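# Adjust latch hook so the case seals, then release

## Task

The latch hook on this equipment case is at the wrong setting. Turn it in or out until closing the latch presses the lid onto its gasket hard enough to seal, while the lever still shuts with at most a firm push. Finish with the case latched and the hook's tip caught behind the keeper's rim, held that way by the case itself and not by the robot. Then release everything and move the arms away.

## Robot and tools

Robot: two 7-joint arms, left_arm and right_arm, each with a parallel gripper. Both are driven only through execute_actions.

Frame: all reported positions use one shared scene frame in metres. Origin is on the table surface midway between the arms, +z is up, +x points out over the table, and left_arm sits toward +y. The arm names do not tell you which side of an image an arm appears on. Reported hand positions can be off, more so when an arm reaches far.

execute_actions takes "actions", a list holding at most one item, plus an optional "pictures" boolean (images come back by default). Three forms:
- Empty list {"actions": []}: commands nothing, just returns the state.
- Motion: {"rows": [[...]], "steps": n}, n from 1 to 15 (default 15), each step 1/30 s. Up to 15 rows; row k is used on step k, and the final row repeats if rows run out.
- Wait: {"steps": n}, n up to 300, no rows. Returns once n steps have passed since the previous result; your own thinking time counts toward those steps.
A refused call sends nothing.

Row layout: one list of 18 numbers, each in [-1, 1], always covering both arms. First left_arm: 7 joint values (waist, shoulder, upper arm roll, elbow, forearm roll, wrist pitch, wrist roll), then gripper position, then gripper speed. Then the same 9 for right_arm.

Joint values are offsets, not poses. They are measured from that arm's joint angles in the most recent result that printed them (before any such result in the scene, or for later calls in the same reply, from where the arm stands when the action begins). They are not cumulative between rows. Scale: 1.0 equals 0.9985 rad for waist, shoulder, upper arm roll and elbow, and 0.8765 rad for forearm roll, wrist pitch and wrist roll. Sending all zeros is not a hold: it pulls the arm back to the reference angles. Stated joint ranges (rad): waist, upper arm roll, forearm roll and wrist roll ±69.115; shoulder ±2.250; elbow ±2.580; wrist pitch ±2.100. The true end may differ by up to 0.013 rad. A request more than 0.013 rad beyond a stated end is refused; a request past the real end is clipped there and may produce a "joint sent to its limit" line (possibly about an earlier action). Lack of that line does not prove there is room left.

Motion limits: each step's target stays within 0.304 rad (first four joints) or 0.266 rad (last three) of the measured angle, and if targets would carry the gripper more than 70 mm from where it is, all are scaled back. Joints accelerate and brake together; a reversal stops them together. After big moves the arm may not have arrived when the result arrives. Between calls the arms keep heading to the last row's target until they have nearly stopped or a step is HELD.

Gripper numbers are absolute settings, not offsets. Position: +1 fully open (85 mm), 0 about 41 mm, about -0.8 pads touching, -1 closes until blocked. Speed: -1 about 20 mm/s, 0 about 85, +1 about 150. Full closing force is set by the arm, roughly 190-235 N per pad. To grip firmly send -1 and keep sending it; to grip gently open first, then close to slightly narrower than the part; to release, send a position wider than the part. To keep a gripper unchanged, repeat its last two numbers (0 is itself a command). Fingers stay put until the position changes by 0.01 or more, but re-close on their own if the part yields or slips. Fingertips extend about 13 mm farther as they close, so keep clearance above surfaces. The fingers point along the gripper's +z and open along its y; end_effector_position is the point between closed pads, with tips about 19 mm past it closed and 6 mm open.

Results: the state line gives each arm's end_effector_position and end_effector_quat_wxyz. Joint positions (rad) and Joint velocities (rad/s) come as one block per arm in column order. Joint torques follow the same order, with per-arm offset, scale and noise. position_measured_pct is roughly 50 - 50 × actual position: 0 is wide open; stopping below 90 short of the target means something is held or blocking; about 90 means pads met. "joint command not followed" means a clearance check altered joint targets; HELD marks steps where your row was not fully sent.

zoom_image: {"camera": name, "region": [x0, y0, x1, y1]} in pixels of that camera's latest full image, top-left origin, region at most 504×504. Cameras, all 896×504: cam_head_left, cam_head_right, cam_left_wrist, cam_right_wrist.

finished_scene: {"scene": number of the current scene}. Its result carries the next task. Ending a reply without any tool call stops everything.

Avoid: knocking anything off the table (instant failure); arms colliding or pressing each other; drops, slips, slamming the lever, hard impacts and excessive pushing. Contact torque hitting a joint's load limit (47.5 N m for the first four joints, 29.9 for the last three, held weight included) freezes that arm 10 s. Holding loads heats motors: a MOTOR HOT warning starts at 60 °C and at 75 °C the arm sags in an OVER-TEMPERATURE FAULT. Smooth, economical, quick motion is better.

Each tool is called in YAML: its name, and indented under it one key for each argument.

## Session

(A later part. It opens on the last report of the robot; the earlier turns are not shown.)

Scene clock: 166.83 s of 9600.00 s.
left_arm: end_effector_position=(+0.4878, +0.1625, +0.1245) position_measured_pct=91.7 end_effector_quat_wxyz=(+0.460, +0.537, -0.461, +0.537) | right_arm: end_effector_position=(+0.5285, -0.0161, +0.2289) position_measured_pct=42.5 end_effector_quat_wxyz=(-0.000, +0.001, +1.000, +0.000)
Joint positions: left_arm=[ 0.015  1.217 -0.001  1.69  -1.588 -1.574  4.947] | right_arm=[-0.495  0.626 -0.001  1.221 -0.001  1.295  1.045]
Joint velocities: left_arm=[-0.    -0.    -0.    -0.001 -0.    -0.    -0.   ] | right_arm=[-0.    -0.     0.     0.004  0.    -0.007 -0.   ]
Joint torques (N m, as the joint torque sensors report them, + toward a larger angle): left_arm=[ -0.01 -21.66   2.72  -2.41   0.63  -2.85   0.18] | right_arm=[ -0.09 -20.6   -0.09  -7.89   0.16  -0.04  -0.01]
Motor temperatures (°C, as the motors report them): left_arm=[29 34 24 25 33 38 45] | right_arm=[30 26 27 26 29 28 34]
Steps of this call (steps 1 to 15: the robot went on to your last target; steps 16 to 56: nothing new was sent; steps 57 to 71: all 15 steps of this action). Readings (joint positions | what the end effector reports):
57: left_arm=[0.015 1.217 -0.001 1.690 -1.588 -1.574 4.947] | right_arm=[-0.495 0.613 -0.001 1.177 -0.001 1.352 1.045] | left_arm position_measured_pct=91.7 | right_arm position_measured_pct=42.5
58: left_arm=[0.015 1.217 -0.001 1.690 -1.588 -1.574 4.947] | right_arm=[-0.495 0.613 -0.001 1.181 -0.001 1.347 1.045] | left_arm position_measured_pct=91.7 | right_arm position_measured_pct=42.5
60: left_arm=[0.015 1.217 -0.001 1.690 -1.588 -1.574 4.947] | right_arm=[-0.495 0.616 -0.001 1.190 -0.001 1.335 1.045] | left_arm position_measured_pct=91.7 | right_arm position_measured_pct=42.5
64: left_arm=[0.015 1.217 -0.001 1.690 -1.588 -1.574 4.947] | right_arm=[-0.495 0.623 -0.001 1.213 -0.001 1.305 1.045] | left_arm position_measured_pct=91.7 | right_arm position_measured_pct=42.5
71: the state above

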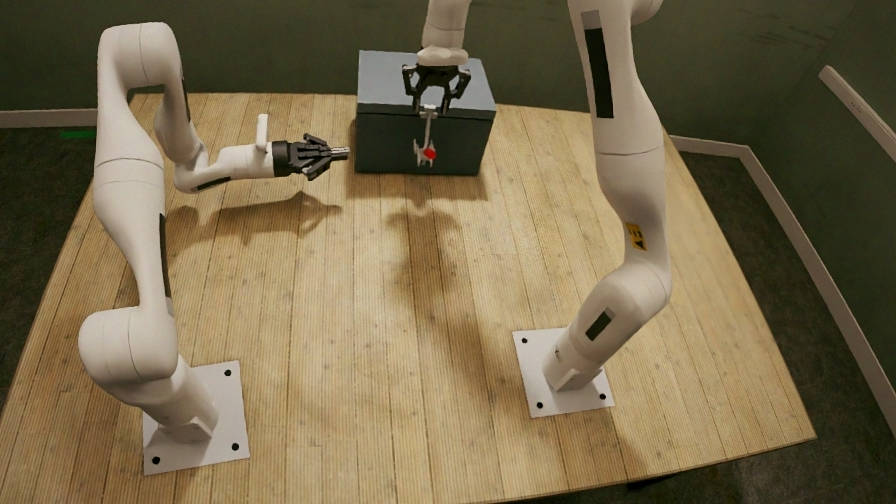

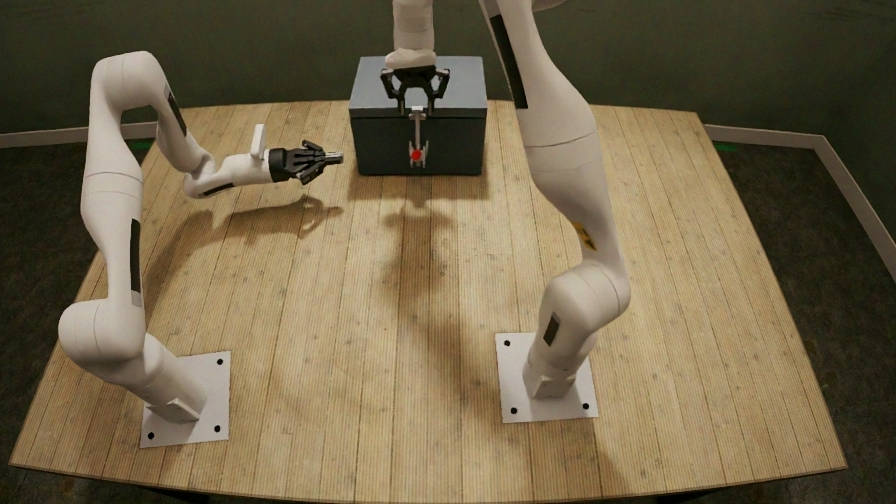

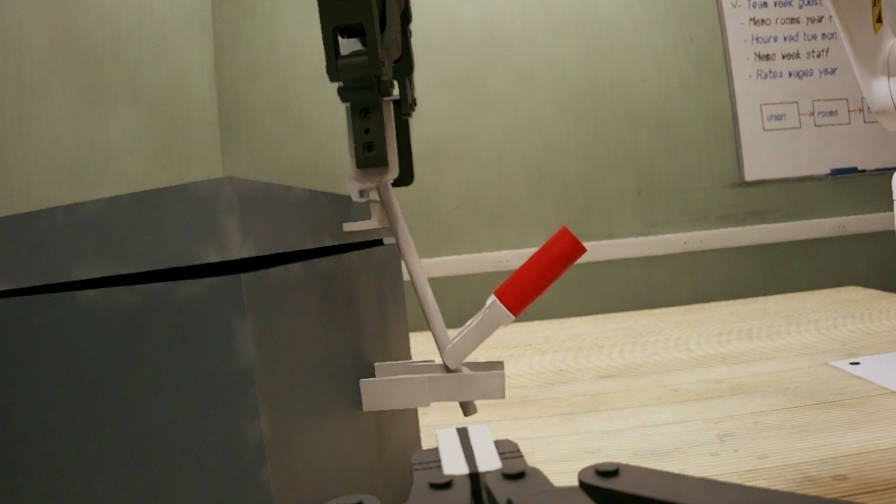

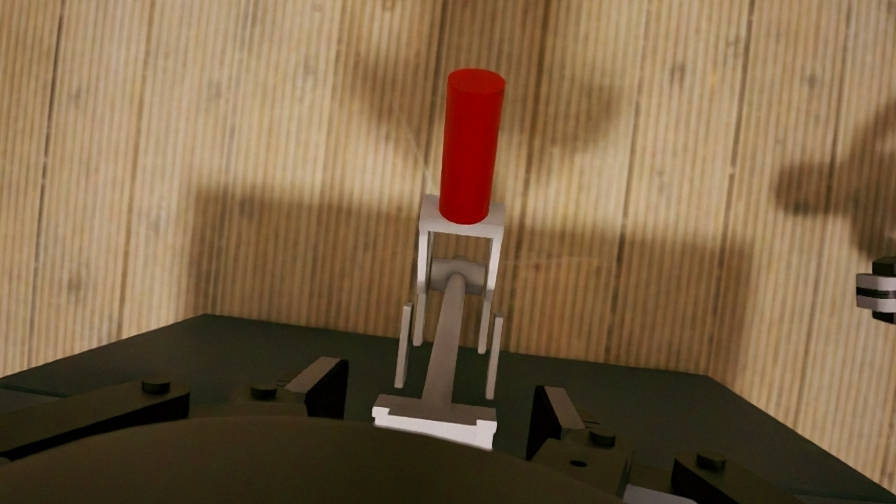

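execute_actions:
  actions:
    - {"rows":[[0,0,0,0,0,0,0,-1,0,0,0.002,0,0.0062,0,-0.0094,0,0.15,-0.5],[0,0,0,0,0,0,0,-1,0,0,0.002,0,0.0062,0,-0.0094,0,0.15,-0.5],[0,0,0,0,0,0,0,-1,0,0,0.002,0,0.0062,0,-0.0094,0,-0.29,-0.5]],"steps":15}
  pictures: false

execute_actions:
  actions:
    - {"steps":10}

Scene clock: 168.60 s of 9600.00 s.
left_arm: end_effector_position=(+0.4878, +0.1625, +0.1245) position_measured_pct=91.7 end_effector_quat_wxyz=(+0.460, +0.537, -0.461, +0.537) | right_arm: end_effector_position=(+0.5285, -0.0161, +0.2259) position_measured_pct=61.5 end_effector_quat_wxyz=(-0.000, +0.001, +1.000, +0.000)
Joint positions: left_arm=[ 0.015  1.217 -0.001  1.69  -1.588 -1.574  4.947] | right_arm=[-0.495  0.628 -0.001  1.227 -0.001  1.287  1.045]
Joint velocities: left_arm=[ 0.    -0.    -0.    -0.001 -0.     0.001  0.001] | right_arm=[ 0.    -0.    -0.001  0.001 -0.001 -0.001 -0.   ]
Joint torques (N m, as the joint torque sensors report them, + toward a larger angle): left_arm=[  0.26 -21.41   2.99  -2.2    0.69  -2.89   0.03] | right_arm=[ -0.17 -20.36  -0.42  -7.95   0.17  -0.13  -0.01]
Motor temperatures (°C, as the motors report them): left_arm=[29 34 24 25 33 38 45] | right_arm=[30 26 27 26 29 28 34]
Steps of this call (steps 1 to 15: the robot went on to your last target; steps 16 to 38: nothing new was sent; steps 39 to 53: all 15 steps of this action). Readings (joint positions | what the end effector reports):
39: left_arm=[0.015 1.217 -0.001 1.690 -1.588 -1.574 4.947] | right_arm=[-0.495 0.626 -0.001 1.222 -0.001 1.294 1.045] | left_arm position_measured_pct=91.7 | right_arm position_measured_pct=42.5
40: left_arm=[0.015 1.217 -0.001 1.690 -1.588 -1.574 4.947] | right_arm=[-0.495 0.626 -0.001 1.223 -0.001 1.292 1.045] | left_arm position_measured_pct=91.7 | right_arm position_measured_pct=42.5
42: left_arm=[0.015 1.217 -0.001 1.690 -1.588 -1.574 4.947] | right_arm=[-0.495 0.627 -0.001 1.226 -0.001 1.289 1.045] | left_arm position_measured_pct=91.7 | right_arm position_measured_pct=42.9
46: left_arm=[0.015 1.217 -0.001 1.690 -1.588 -1.574 4.947] | right_arm=[-0.495 0.628 -0.001 1.227 -0.001 1.287 1.045] | left_arm position_measured_pct=91.7 | right_arm position_measured_pct=48.4
53: the state above

Scene clock: 168.93 s of 9600.00 s.
left_arm: end_effector_position=(+0.4878, +0.1625, +0.1245) position_measured_pct=91.7 end_effector_quat_wxyz=(+0.460, +0.537, -0.461, +0.537) | right_arm: end_effector_position=(+0.5285, -0.0161, +0.2259) position_measured_pct=64.3 end_effector_quat_wxyz=(-0.000, +0.001, +1.000, +0.000)
Joint positions: left_arm=[ 0.015  1.217 -0.001  1.69  -1.588 -1.574  4.947] | right_arm=[-0.495  0.628 -0.001  1.227 -0.001  1.287  1.045]
Joint velocities: left_arm=[ 0.001  0.    -0.001  0.    -0.     0.001 -0.   ] | right_arm=[ 0.    -0.     0.     0.    -0.001 -0.001  0.001]
Joint torques (N m, as the joint torque sensors report them, + toward a larger angle): left_arm=[  0.17 -21.4    2.83  -2.09   0.67  -2.86   0.01] | right_arm=[ -0.03 -20.7   -0.14  -8.33   0.03  -0.17  -0.04]
Motor temperatures (°C, as the motors report them): left_arm=[29 34 24 25 33 38 45] | right_arm=[30 26 27 26 29 28 34]
Steps of this call (steps 1 to 10: the robot went on to your last target). Readings (joint positions | what the end effector reports):
1: left_arm=[0.015 1.217 -0.001 1.690 -1.588 -1.574 4.947] | right_arm=[-0.495 0.628 -0.001 1.227 -0.001 1.287 1.045] | left_arm position_measured_pct=91.7 | right_arm position_measured_pct=62.7
2: left_arm=[0.015 1.217 -0.001 1.690 -1.588 -1.574 4.947] | right_arm=[-0.495 0.628 -0.001 1.227 -0.001 1.287 1.045] | left_arm position_measured_pct=91.7 | right_arm position_measured_pct=63.5
4: left_arm=[0.015 1.217 -0.001 1.690 -1.588 -1.574 4.947] | right_arm=[-0.495 0.628 -0.001 1.227 -0.001 1.287 1.045] | left_arm position_measured_pct=91.7 | right_arm position_measured_pct=64.3
8: left_arm=[0.015 1.217 -0.001 1.690 -1.588 -1.574 4.947] | right_arm=[-0.495 0.628 -0.001 1.227 -0.001 1.287 1.045] | left_arm position_measured_pct=91.7 | right_arm position_measured_pct=64.3
10: the state above

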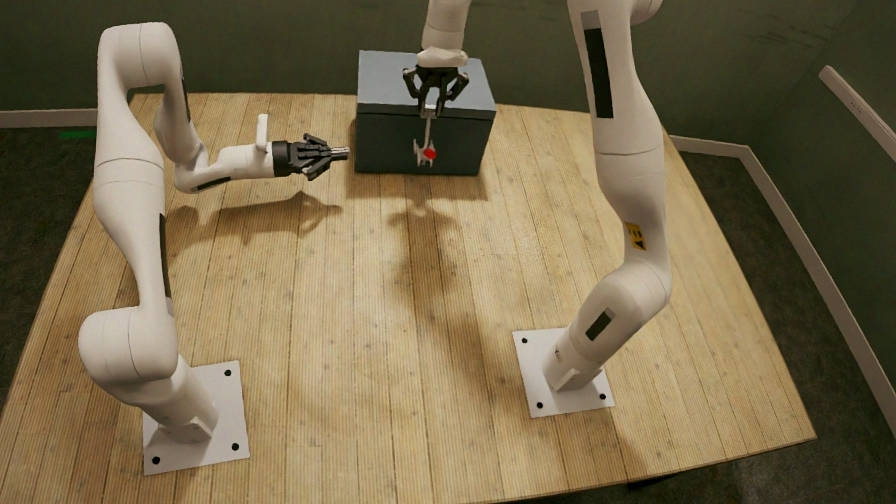

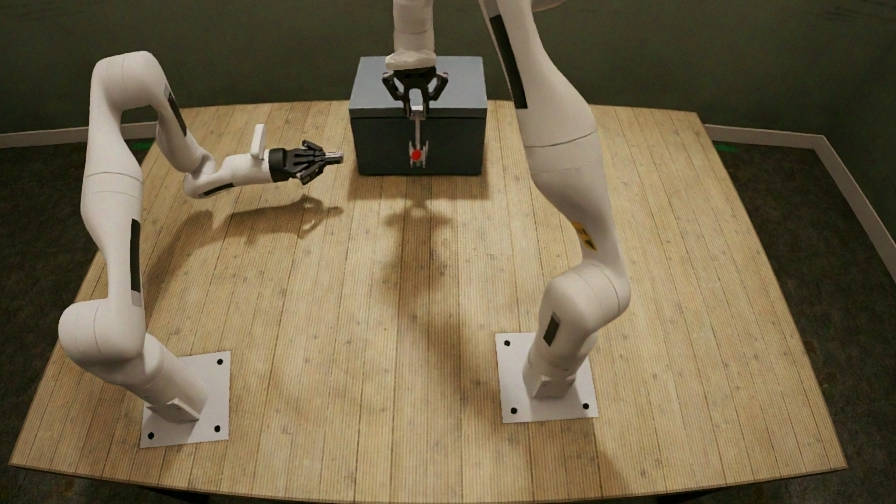

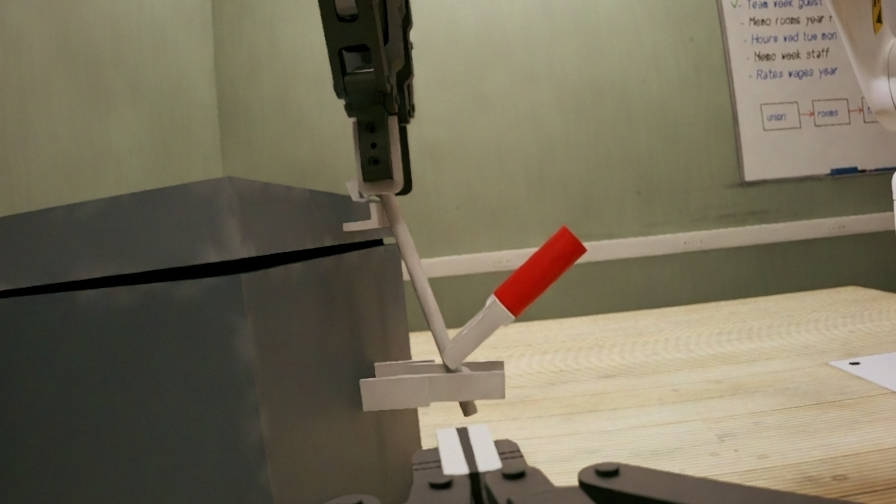

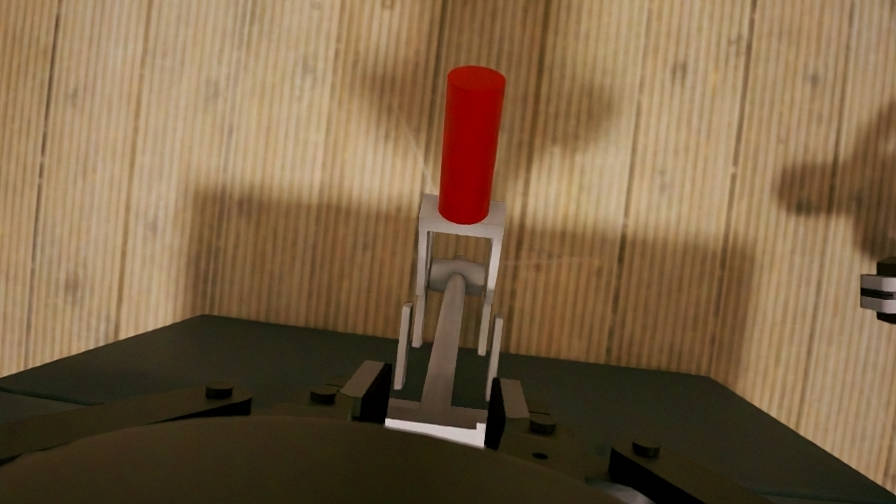

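execute_actions:
  actions: []

Scene clock: 175.40 s of 9600.00 s.
left_arm: end_effector_position=(+0.4878, +0.1625, +0.1245) position_measured_pct=91.7 end_effector_quat_wxyz=(+0.460, +0.537, -0.461, +0.537) | right_arm: end_effector_position=(+0.5285, -0.0161, +0.2259) position_measured_pct=64.3 end_effector_quat_wxyz=(-0.000, +0.001, +1.000, +0.000)
Joint positions: left_arm=[ 0.015  1.217 -0.001  1.69  -1.588 -1.574  4.947] | right_arm=[-0.495  0.628 -0.001  1.227 -0.001  1.287  1.045]
Joint velocities: left_arm=[ 0.  0.  0. -0. -0.  0. -0.] | right_arm=[-0.    -0.001 -0.    -0.002  0.    -0.001  0.001]
Joint torques (N m, as the joint torque sensors report them, + toward a larger angle): left_arm=[  0.29 -21.51   2.85  -2.28   0.65  -2.72   0.04] | right_arm=[  0.16 -20.89  -0.15  -7.78  -0.22  -0.32   0.04]
Motor temperatures (°C, as the motors report them): left_arm=[29 34 24 25 33 38 45] | right_arm=[30 26 27 26 29 28 34]
Steps of this call (steps 1 to 15: the robot went on to your last target; steps 16 to 194: nothing new was sent). Readings (joint positions | what the end effector reports):
1: left_arm=[0.015 1.217 -0.001 1.690 -1.588 -1.574 4.947] | right_arm=[-0.495 0.628 -0.001 1.227 -0.001 1.287 1.045] | left_arm position_measured_pct=91.7 | right_arm position_measured_pct=64.3
2: left_arm=[0.015 1.217 -0.001 1.690 -1.588 -1.574 4.947] | right_arm=[-0.495 0.628 -0.001 1.227 -0.001 1.287 1.045] | left_arm position_measured_pct=91.7 | right_arm position_measured_pct=64.3
4: left_arm=[0.015 1.217 -0.001 1.690 -1.588 -1.574 4.947] | right_arm=[-0.495 0.628 -0.001 1.227 -0.001 1.287 1.045] | left_arm position_measured_pct=91.7 | right_arm position_measured_pct=64.3
8: left_arm=[0.015 1.217 -0.001 1.690 -1.588 -1.574 4.947] | right_arm=[-0.495 0.628 -0.001 1.227 -0.001 1.287 1.045] | left_arm position_measured_pct=91.7 | right_arm position_measured_pct=64.3
194: the state above
All arms were judged still, so your last target was given up. Only a new action makes them travel on or press farther. Fingers that are still opening or closing keep moving.

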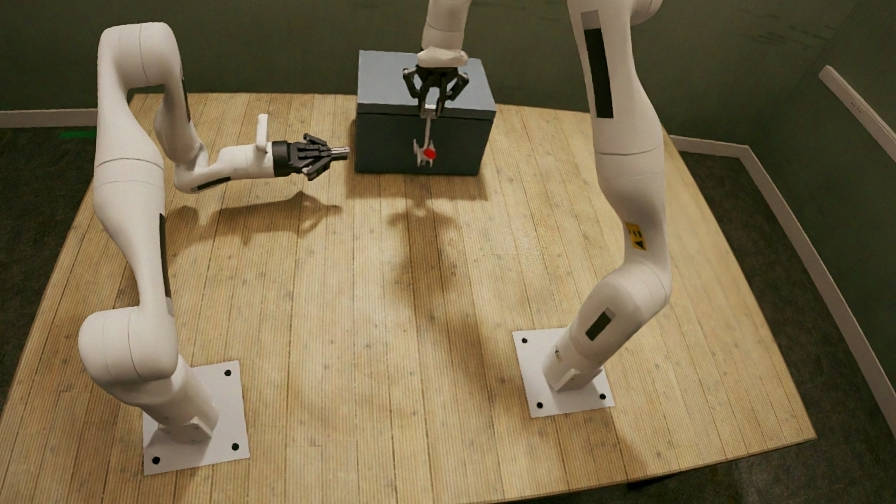

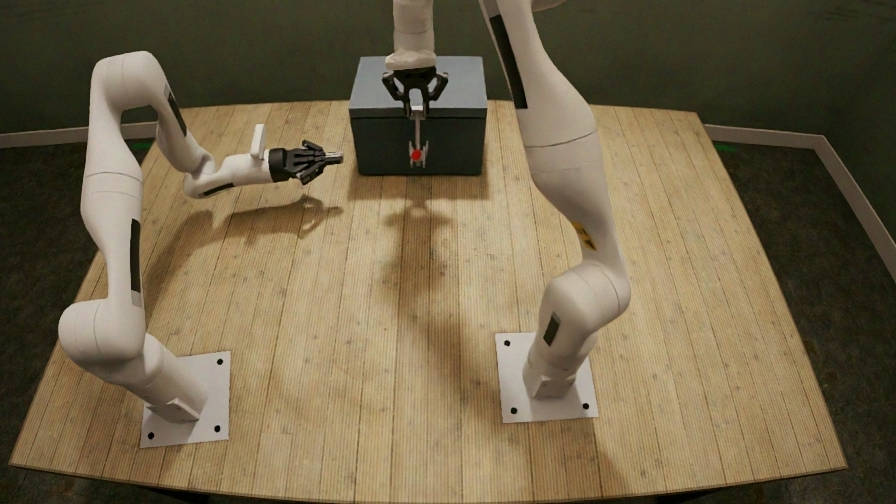

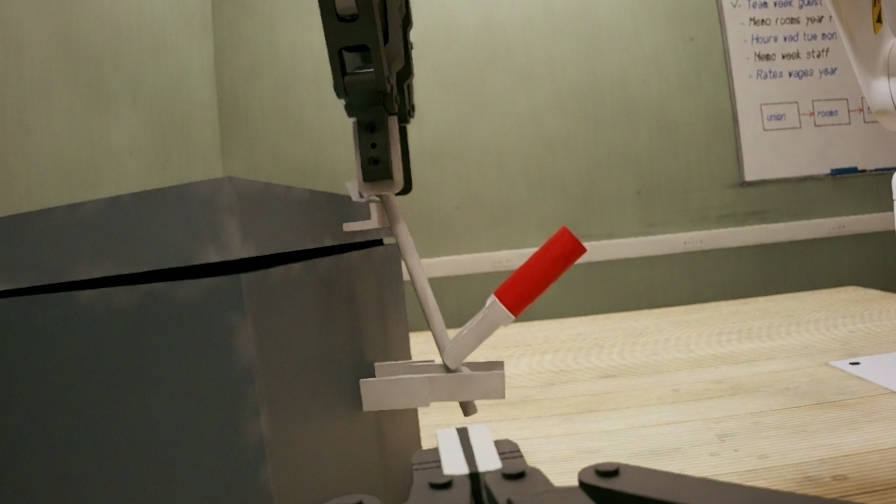

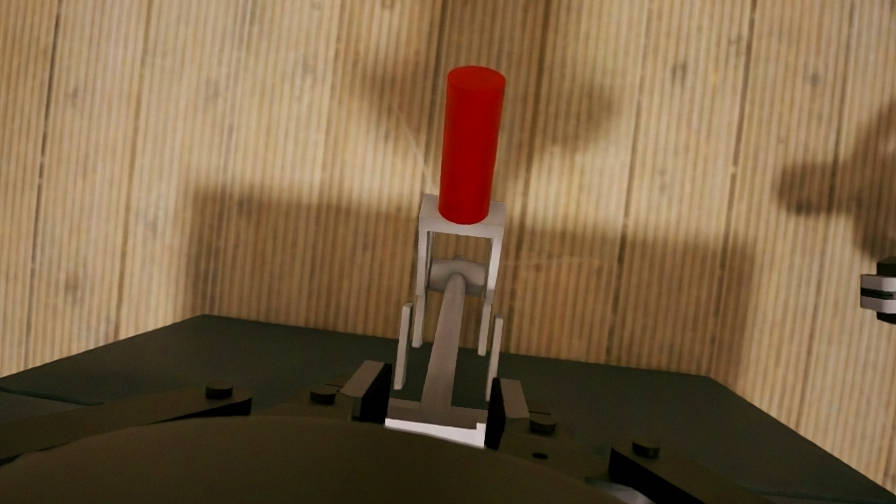

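execute_actions:
  actions:
    - {"rows":[[0,0,0,0,0,0,0,-1,0,0,0,0,0,0,0,0,-0.33,-0.8]],"steps":10}
  pictures: false

Scene clock: 176.53 s of 9600.00 s.
left_arm: end_effector_position=(+0.4878, +0.1625, +0.1245) position_measured_pct=91.7 end_effector_quat_wxyz=(+0.460, +0.537, -0.461, +0.537) | right_arm: end_effector_position=(+0.5285, -0.0161, +0.2259) position_measured_pct=66.7 end_effector_quat_wxyz=(-0.000, +0.001, +1.000, +0.000)
Joint positions: left_arm=[ 0.015  1.217 -0.001  1.69  -1.588 -1.574  4.947] | right_arm=[-0.495  0.628 -0.001  1.227 -0.001  1.287  1.045]
Joint velocities: left_arm=[ 0.001 -0.     0.     0.     0.    -0.001  0.001] | right_arm=[-0.    -0.    -0.     0.001  0.     0.    -0.003]
Joint torques (N m, as the joint torque sensors report them, + toward a larger angle): left_arm=[  0.2  -21.45   2.87  -2.09   0.72  -2.83   0.19] | right_arm=[ -0.14 -20.6   -0.15  -7.97  -0.16  -0.47   0.22]
Motor temperatures (°C, as the motors report them): left_arm=[29 34 24 25 33 38 45] | right_arm=[30 26 27 26 29 28 34]
Steps of this call (steps 1 to 24: nothing new was sent; steps 25 to 34: all 10 steps of this action). Readings (joint positions | what the end effector reports):
25: left_arm=[0.015 1.217 -0.001 1.690 -1.588 -1.574 4.947] | right_arm=[-0.495 0.628 -0.001 1.227 -0.001 1.287 1.045] | left_arm position_measured_pct=91.7 | right_arm position_measured_pct=64.3
26: left_arm=[0.015 1.217 -0.001 1.690 -1.588 -1.574 4.947] | right_arm=[-0.495 0.628 -0.001 1.227 -0.001 1.287 1.045] | left_arm position_measured_pct=91.7 | right_arm position_measured_pct=64.7
28: left_arm=[0.015 1.217 -0.001 1.690 -1.588 -1.574 4.947] | right_arm=[-0.495 0.628 -0.001 1.227 -0.001 1.287 1.045] | left_arm position_measured_pct=91.7 | right_arm position_measured_pct=65.9
32: left_arm=[0.015 1.217 -0.001 1.690 -1.588 -1.574 4.947] | right_arm=[-0.495 0.628 -0.001 1.227 -0.001 1.287 1.045] | left_arm position_measured_pct=91.7 | right_arm position_measured_pct=66.7
34: the state above

Reached command; nothing yet. Close more.

execute_actions:
  actions:
    - {"rows":[[0,0,0,0,0,0,0,-1,0,0,0,0,0,0,0,0,-0.39,-0.8]],"steps":10}

Scene clock: 177.37 s of 9600.00 s.
left_arm: end_effector_position=(+0.4878, +0.1625, +0.1245) position_measured_pct=91.7 end_effector_quat_wxyz=(+0.460, +0.537, -0.461, +0.537) | right_arm: end_effector_position=(+0.5286, -0.0167, +0.2260) position_measured_pct=68.7 end_effector_quat_wxyz=(-0.000, +0.001, +1.000, +0.000)
Joint positions: left_arm=[ 0.015  1.217 -0.001  1.69  -1.588 -1.574  4.947] | right_arm=[-0.495  0.627 -0.     1.228 -0.     1.287  1.045]
Joint velocities: left_arm=[-0.     0.    -0.     0.    -0.    -0.002 -0.001] | right_arm=[ 0.001 -0.001 -0.002  0.001 -0.     0.    -0.001]
Joint torques (N m, as the joint torque sensors report them, + toward a larger angle): left_arm=[  0.23 -21.44   3.13  -2.46   0.55  -2.84   0.07] | right_arm=[ -0.54 -20.83  -0.43  -8.07  -0.15  -0.4    0.13]
Motor temperatures (°C, as the motors report them): left_arm=[29 34 24 25 33 38 45] | right_arm=[30 26 27 26 29 28 34]
Steps of this call (steps 1 to 15: the robot went on to your last target; steps 16 to 25: all 10 steps of this action). Readings (joint positions | what the end effector reports):
16: left_arm=[0.015 1.217 -0.001 1.690 -1.588 -1.574 4.947] | right_arm=[-0.495 0.628 -0.001 1.227 -0.001 1.287 1.045] | left_arm position_measured_pct=91.7 | right_arm position_measured_pct=66.7
17: left_arm=[0.015 1.217 -0.001 1.690 -1.588 -1.574 4.947] | right_arm=[-0.495 0.628 -0.001 1.227 -0.001 1.287 1.045] | left_arm position_measured_pct=91.7 | right_arm position_measured_pct=67.1
19: left_arm=[0.015 1.217 -0.001 1.690 -1.588 -1.574 4.947] | right_arm=[-0.495 0.627 -0.000 1.228 -0.000 1.287 1.045] | left_arm position_measured_pct=91.7 | right_arm position_measured_pct=68.3
23: left_arm=[0.015 1.217 -0.001 1.690 -1.588 -1.574 4.947] | right_arm=[-0.495 0.627 -0.000 1.228 -0.000 1.287 1.045] | left_arm position_measured_pct=91.7 | right_arm position_measured_pct=68.7
25: the state above

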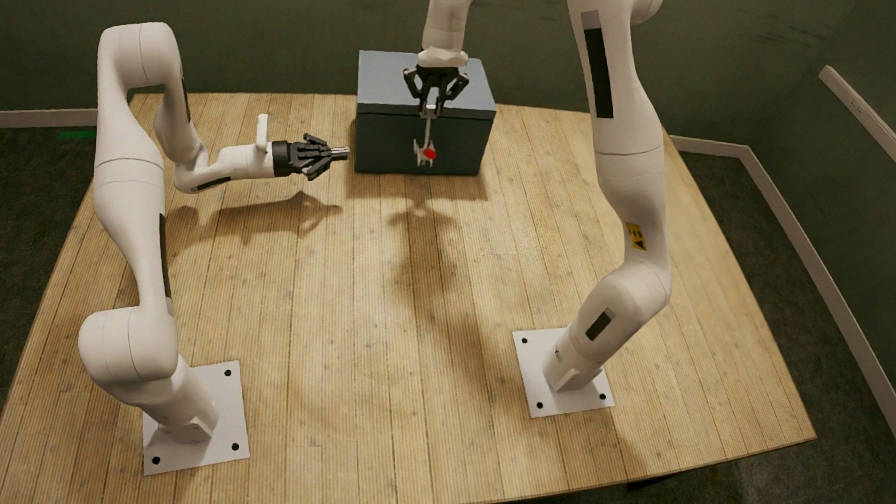

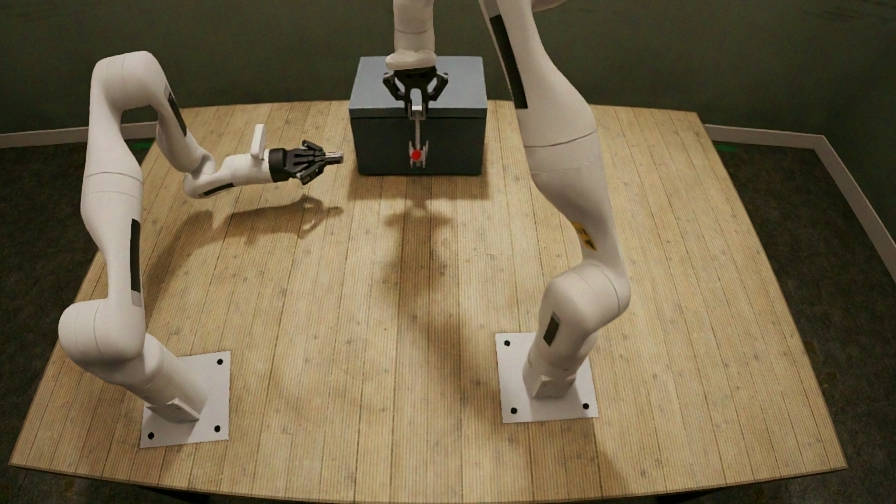

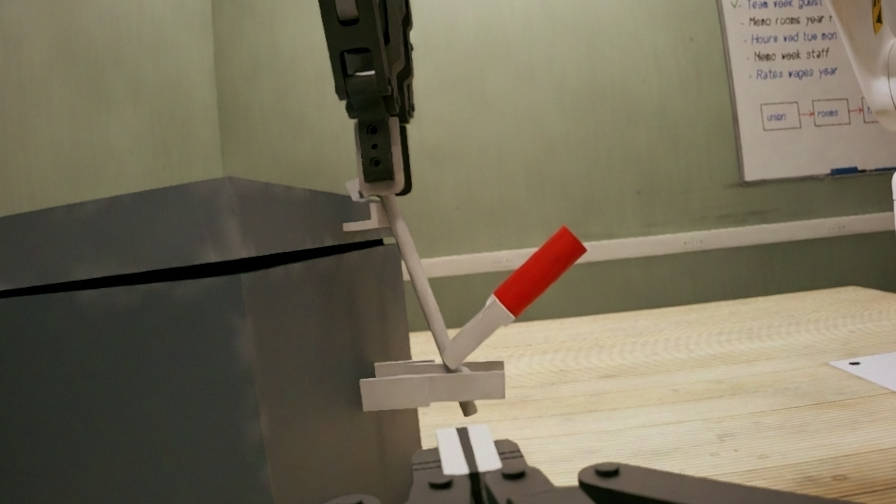

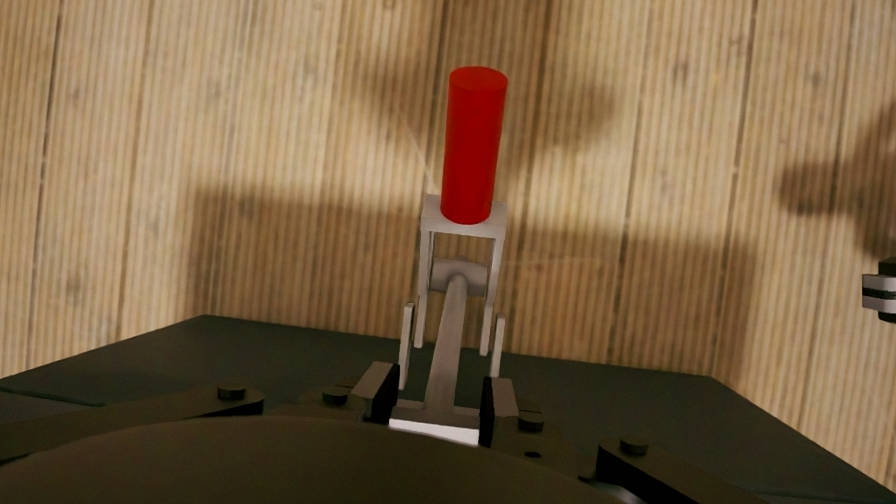

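execute_actions:
  actions:
    - {"rows":[[0,0,0,0,0,0,0,-1,0,-0.002,-0.007,0,0.002,0,0.0057,-0.002,-0.39,-0.8],[0,0,0,0,0,0,0,-1,0,-0.002,-0.007,0,0.002,0,0.0057,-0.002,-0.39,-0.8],[0,0,0,0,0,0,0,-1,0,-0.002,-0.007,0,0.002,0,0.0057,-0.002,-0.39,-0.8],[0,0,0,0,0,0,0,-1,0,-0.002,-0.007,0,0.002,0,0.0057,-0.002,-0.39,-0.8],[0,0,0,0,0,0,0,-1,0,-0.002,-0.007,0,0.002,0,0.0057,-0.002,-0.39,-0.8],[0,0,0,0,0,0,0,-1,0,-0.0085,-0.0247,0,0.0312,0,-0.0074,-0.0097,-0.39,-0.8]],"steps":15}

Scene clock: 180.10 s of 9600.00 s.
left_arm: end_effector_position=(+0.4878, +0.1625, +0.1245) position_measured_pct=91.7 end_effector_quat_wxyz=(+0.460, +0.537, -0.461, +0.537) | right_arm: end_effector_position=(+0.5184, -0.0171, +0.2286) position_measured_pct=68.7 end_effector_quat_wxyz=(-0.002, +0.001, +1.000, -0.000)
Joint positions: left_arm=[ 0.015  1.217 -0.001  1.69  -1.588 -1.574  4.947] | right_arm=[-0.503  0.605 -0.001  1.259 -0.001  1.281  1.037]
Joint velocities: left_arm=[-0.001 -0.001  0.     0.    -0.     0.     0.   ] | right_arm=[-0.004 -0.007 -0.001  0.011  0.    -0.002 -0.004]
Joint torques (N m, as the joint torque sensors report them, + toward a larger angle): left_arm=[  0.19 -21.8    2.99  -2.3    0.66  -2.81  -0.23] | right_arm=[  0.12 -22.6    0.08  -8.2    0.1    0.02  -0.01]
Motor temperatures (°C, as the motors report them): left_arm=[29 34 24 25 33 38 45] | right_arm=[30 26 27 26 29 28 34]
Steps of this call (steps 1 to 15: the robot went on to your last target; steps 16 to 67: nothing new was sent; steps 68 to 82: all 15 steps of this action). Readings (joint positions | what the end effector reports):
68: left_arm=[0.015 1.217 -0.001 1.690 -1.588 -1.574 4.947] | right_arm=[-0.495 0.627 -0.000 1.228 -0.000 1.287 1.045] | left_arm position_measured_pct=91.7 | right_arm position_measured_pct=68.7
69: left_arm=[0.015 1.217 -0.001 1.690 -1.588 -1.574 4.947] | right_arm=[-0.496 0.625 -0.000 1.229 -0.001 1.289 1.045] | left_arm position_measured_pct=91.7 | right_arm position_measured_pct=68.7
71: left_arm=[0.015 1.217 -0.001 1.690 -1.588 -1.574 4.947] | right_arm=[-0.496 0.624 -0.001 1.231 -0.001 1.291 1.044] | left_arm position_measured_pct=91.7 | right_arm position_measured_pct=68.7
75: left_arm=[0.015 1.217 -0.001 1.690 -1.588 -1.574 4.947] | right_arm=[-0.500 0.615 -0.000 1.245 -0.001 1.286 1.041] | left_arm position_measured_pct=91.7 | right_arm position_measured_pct=68.7
82: the state above

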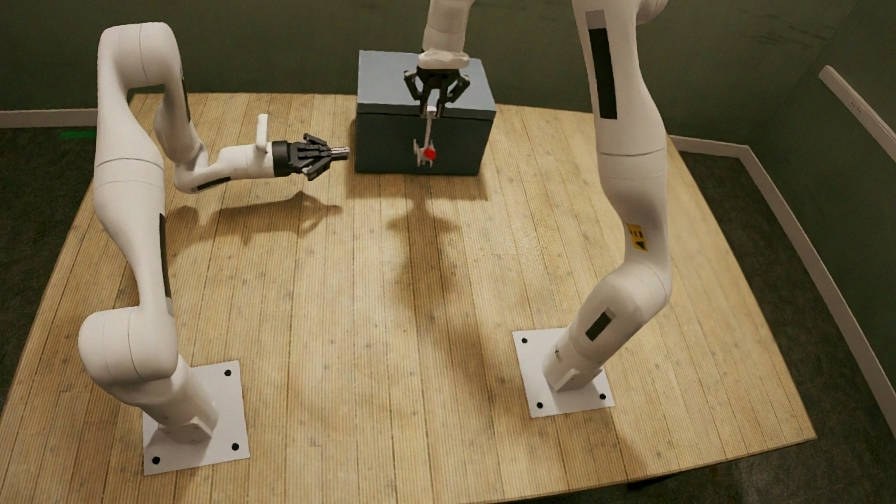

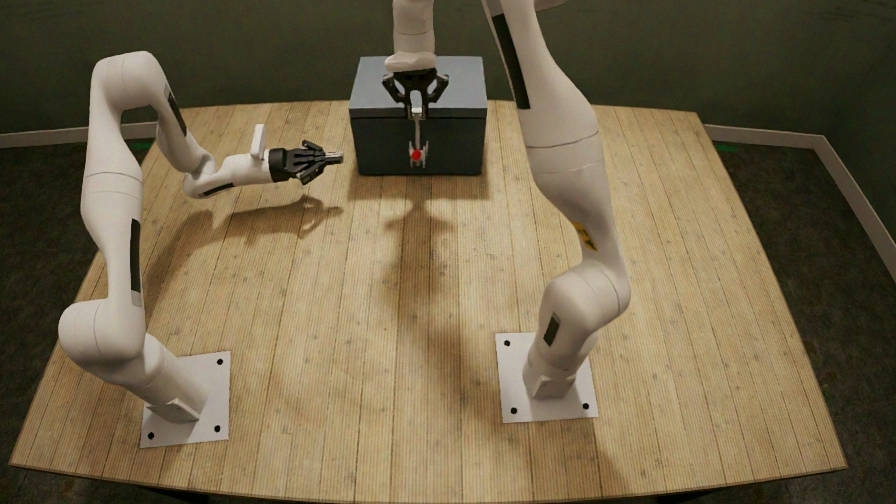

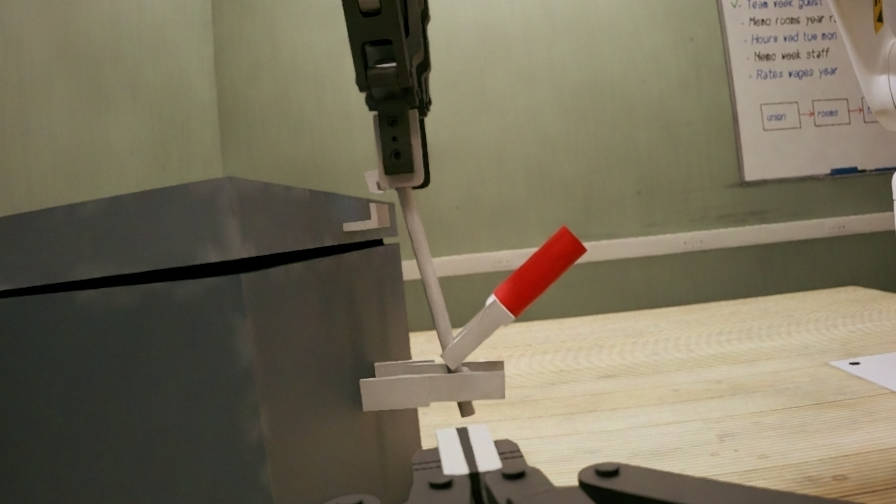

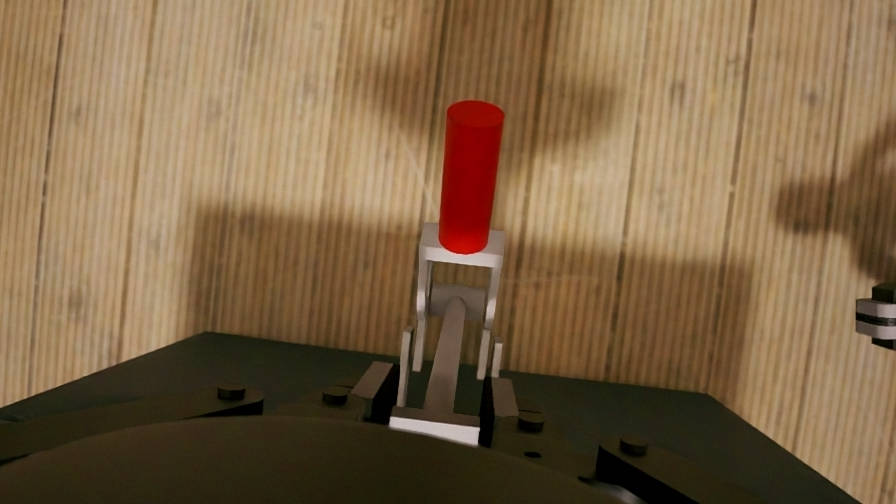

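execute_actions:
  actions:
    - {"rows":[[0,0,0,0,0,0,0,-1,0,-0.011,-0.0273,0,0.046,0,-0.0212,-0.012,-0.39,-0.8]],"steps":15}

Scene clock: 181.60 s of 9600.00 s.
left_arm: end_effector_position=(+0.4878, +0.1625, +0.1245) position_measured_pct=91.7 end_effector_quat_wxyz=(+0.460, +0.537, -0.461, +0.537) | right_arm: end_effector_position=(+0.5064, -0.0172, +0.2298) position_measured_pct=68.7 end_effector_quat_wxyz=(-0.001, +0.001, +1.000, +0.000)
Joint positions: left_arm=[ 0.015  1.217 -0.001  1.69  -1.588 -1.574  4.947] | right_arm=[-0.514  0.578 -0.001  1.304 -0.001  1.261  1.026]
Joint velocities: left_arm=[ 0.    -0.    -0.     0.    -0.    -0.001  0.   ] | right_arm=[-0.001 -0.002 -0.001  0.003 -0.001 -0.    -0.002]
Joint torques (N m, as the joint torque sensors report them, + toward a larger angle): left_arm=[  0.04 -21.45   2.83  -2.25   0.56  -2.69   0.13] | right_arm=[  0.25 -19.5   -0.24  -7.31  -0.1    0.32   0.05]
Motor temperatures (°C, as the motors report them): left_arm=[29 34 24 25 33 38 45] | right_arm=[30 26 27 26 29 28 34]
Steps of this call (steps 1 to 15: the robot went on to your last target; steps 16 to 30: nothing new was sent; steps 31 to 45: all 15 steps of this action). Readings (joint positions | what the end effector reports):
31: left_arm=[0.015 1.217 -0.001 1.690 -1.588 -1.574 4.947] | right_arm=[-0.504 0.604 -0.000 1.261 -0.001 1.280 1.037] | left_arm position_measured_pct=91.7 | right_arm position_measured_pct=68.7
32: left_arm=[0.015 1.217 -0.001 1.690 -1.588 -1.574 4.947] | right_arm=[-0.506 0.600 -0.000 1.266 -0.000 1.277 1.035] | left_arm position_measured_pct=91.7 | right_arm position_measured_pct=68.7
34: left_arm=[0.015 1.217 -0.001 1.690 -1.588 -1.574 4.947] | right_arm=[-0.510 0.589 -0.000 1.285 -0.001 1.270 1.031] | left_arm position_measured_pct=91.7 | right_arm position_measured_pct=68.7
38: left_arm=[0.015 1.217 -0.001 1.690 -1.588 -1.574 4.947] | right_arm=[-0.514 0.580 -0.001 1.300 -0.001 1.262 1.027] | left_arm position_measured_pct=91.7 | right_arm position_measured_pct=68.7
45: the state above

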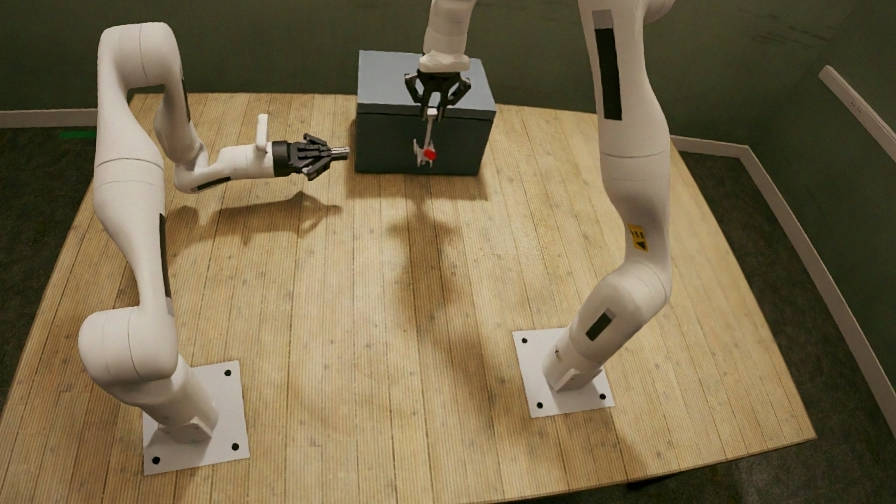

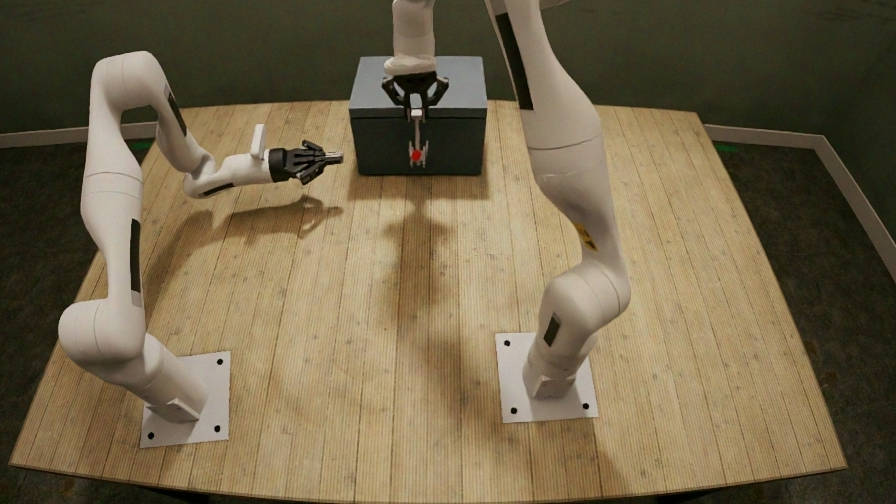

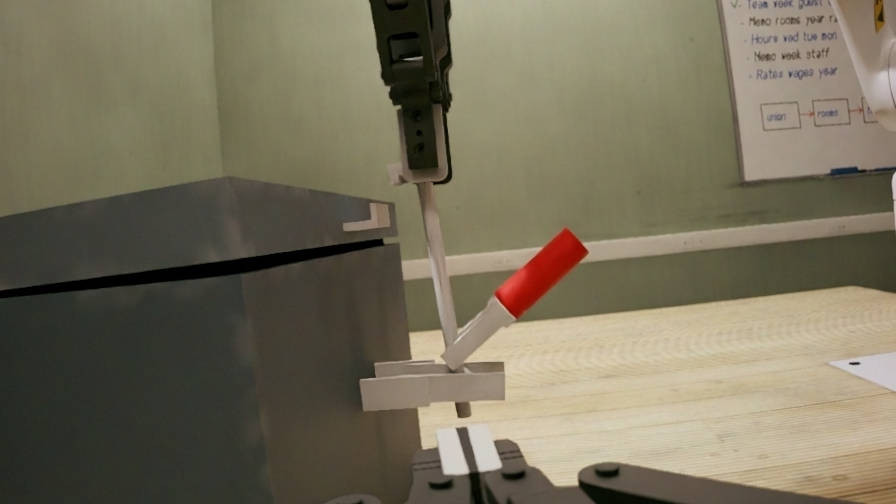

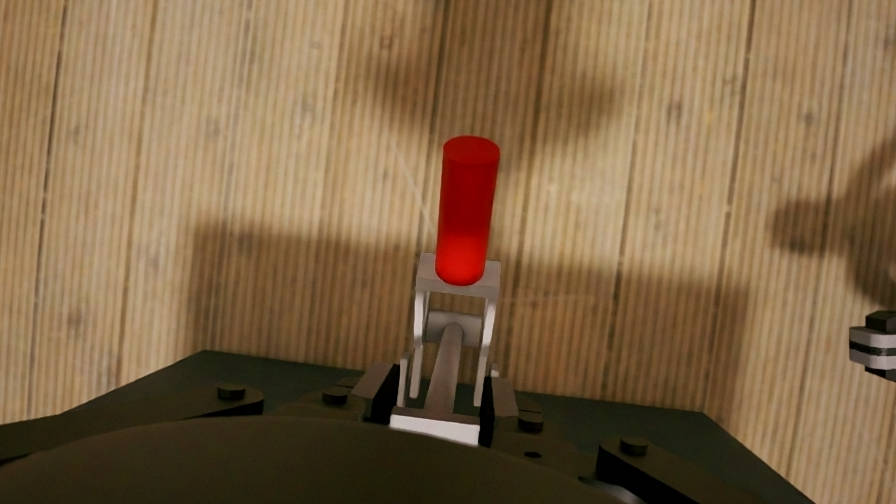

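zoom_image:
  camera: "cam_left_wrist"
  region: [320, 80, 620, 440]

Region (320, 80, 620, 440) of cam_left_wrist's 896x504 image, scaled by 1.400.

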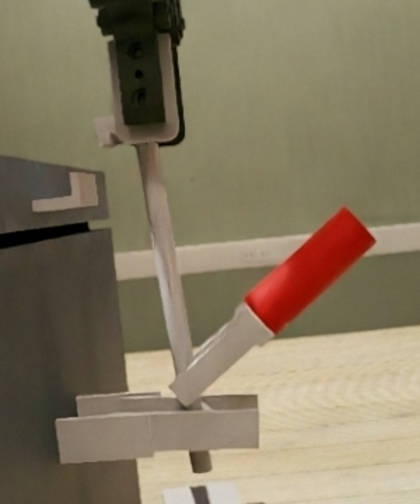

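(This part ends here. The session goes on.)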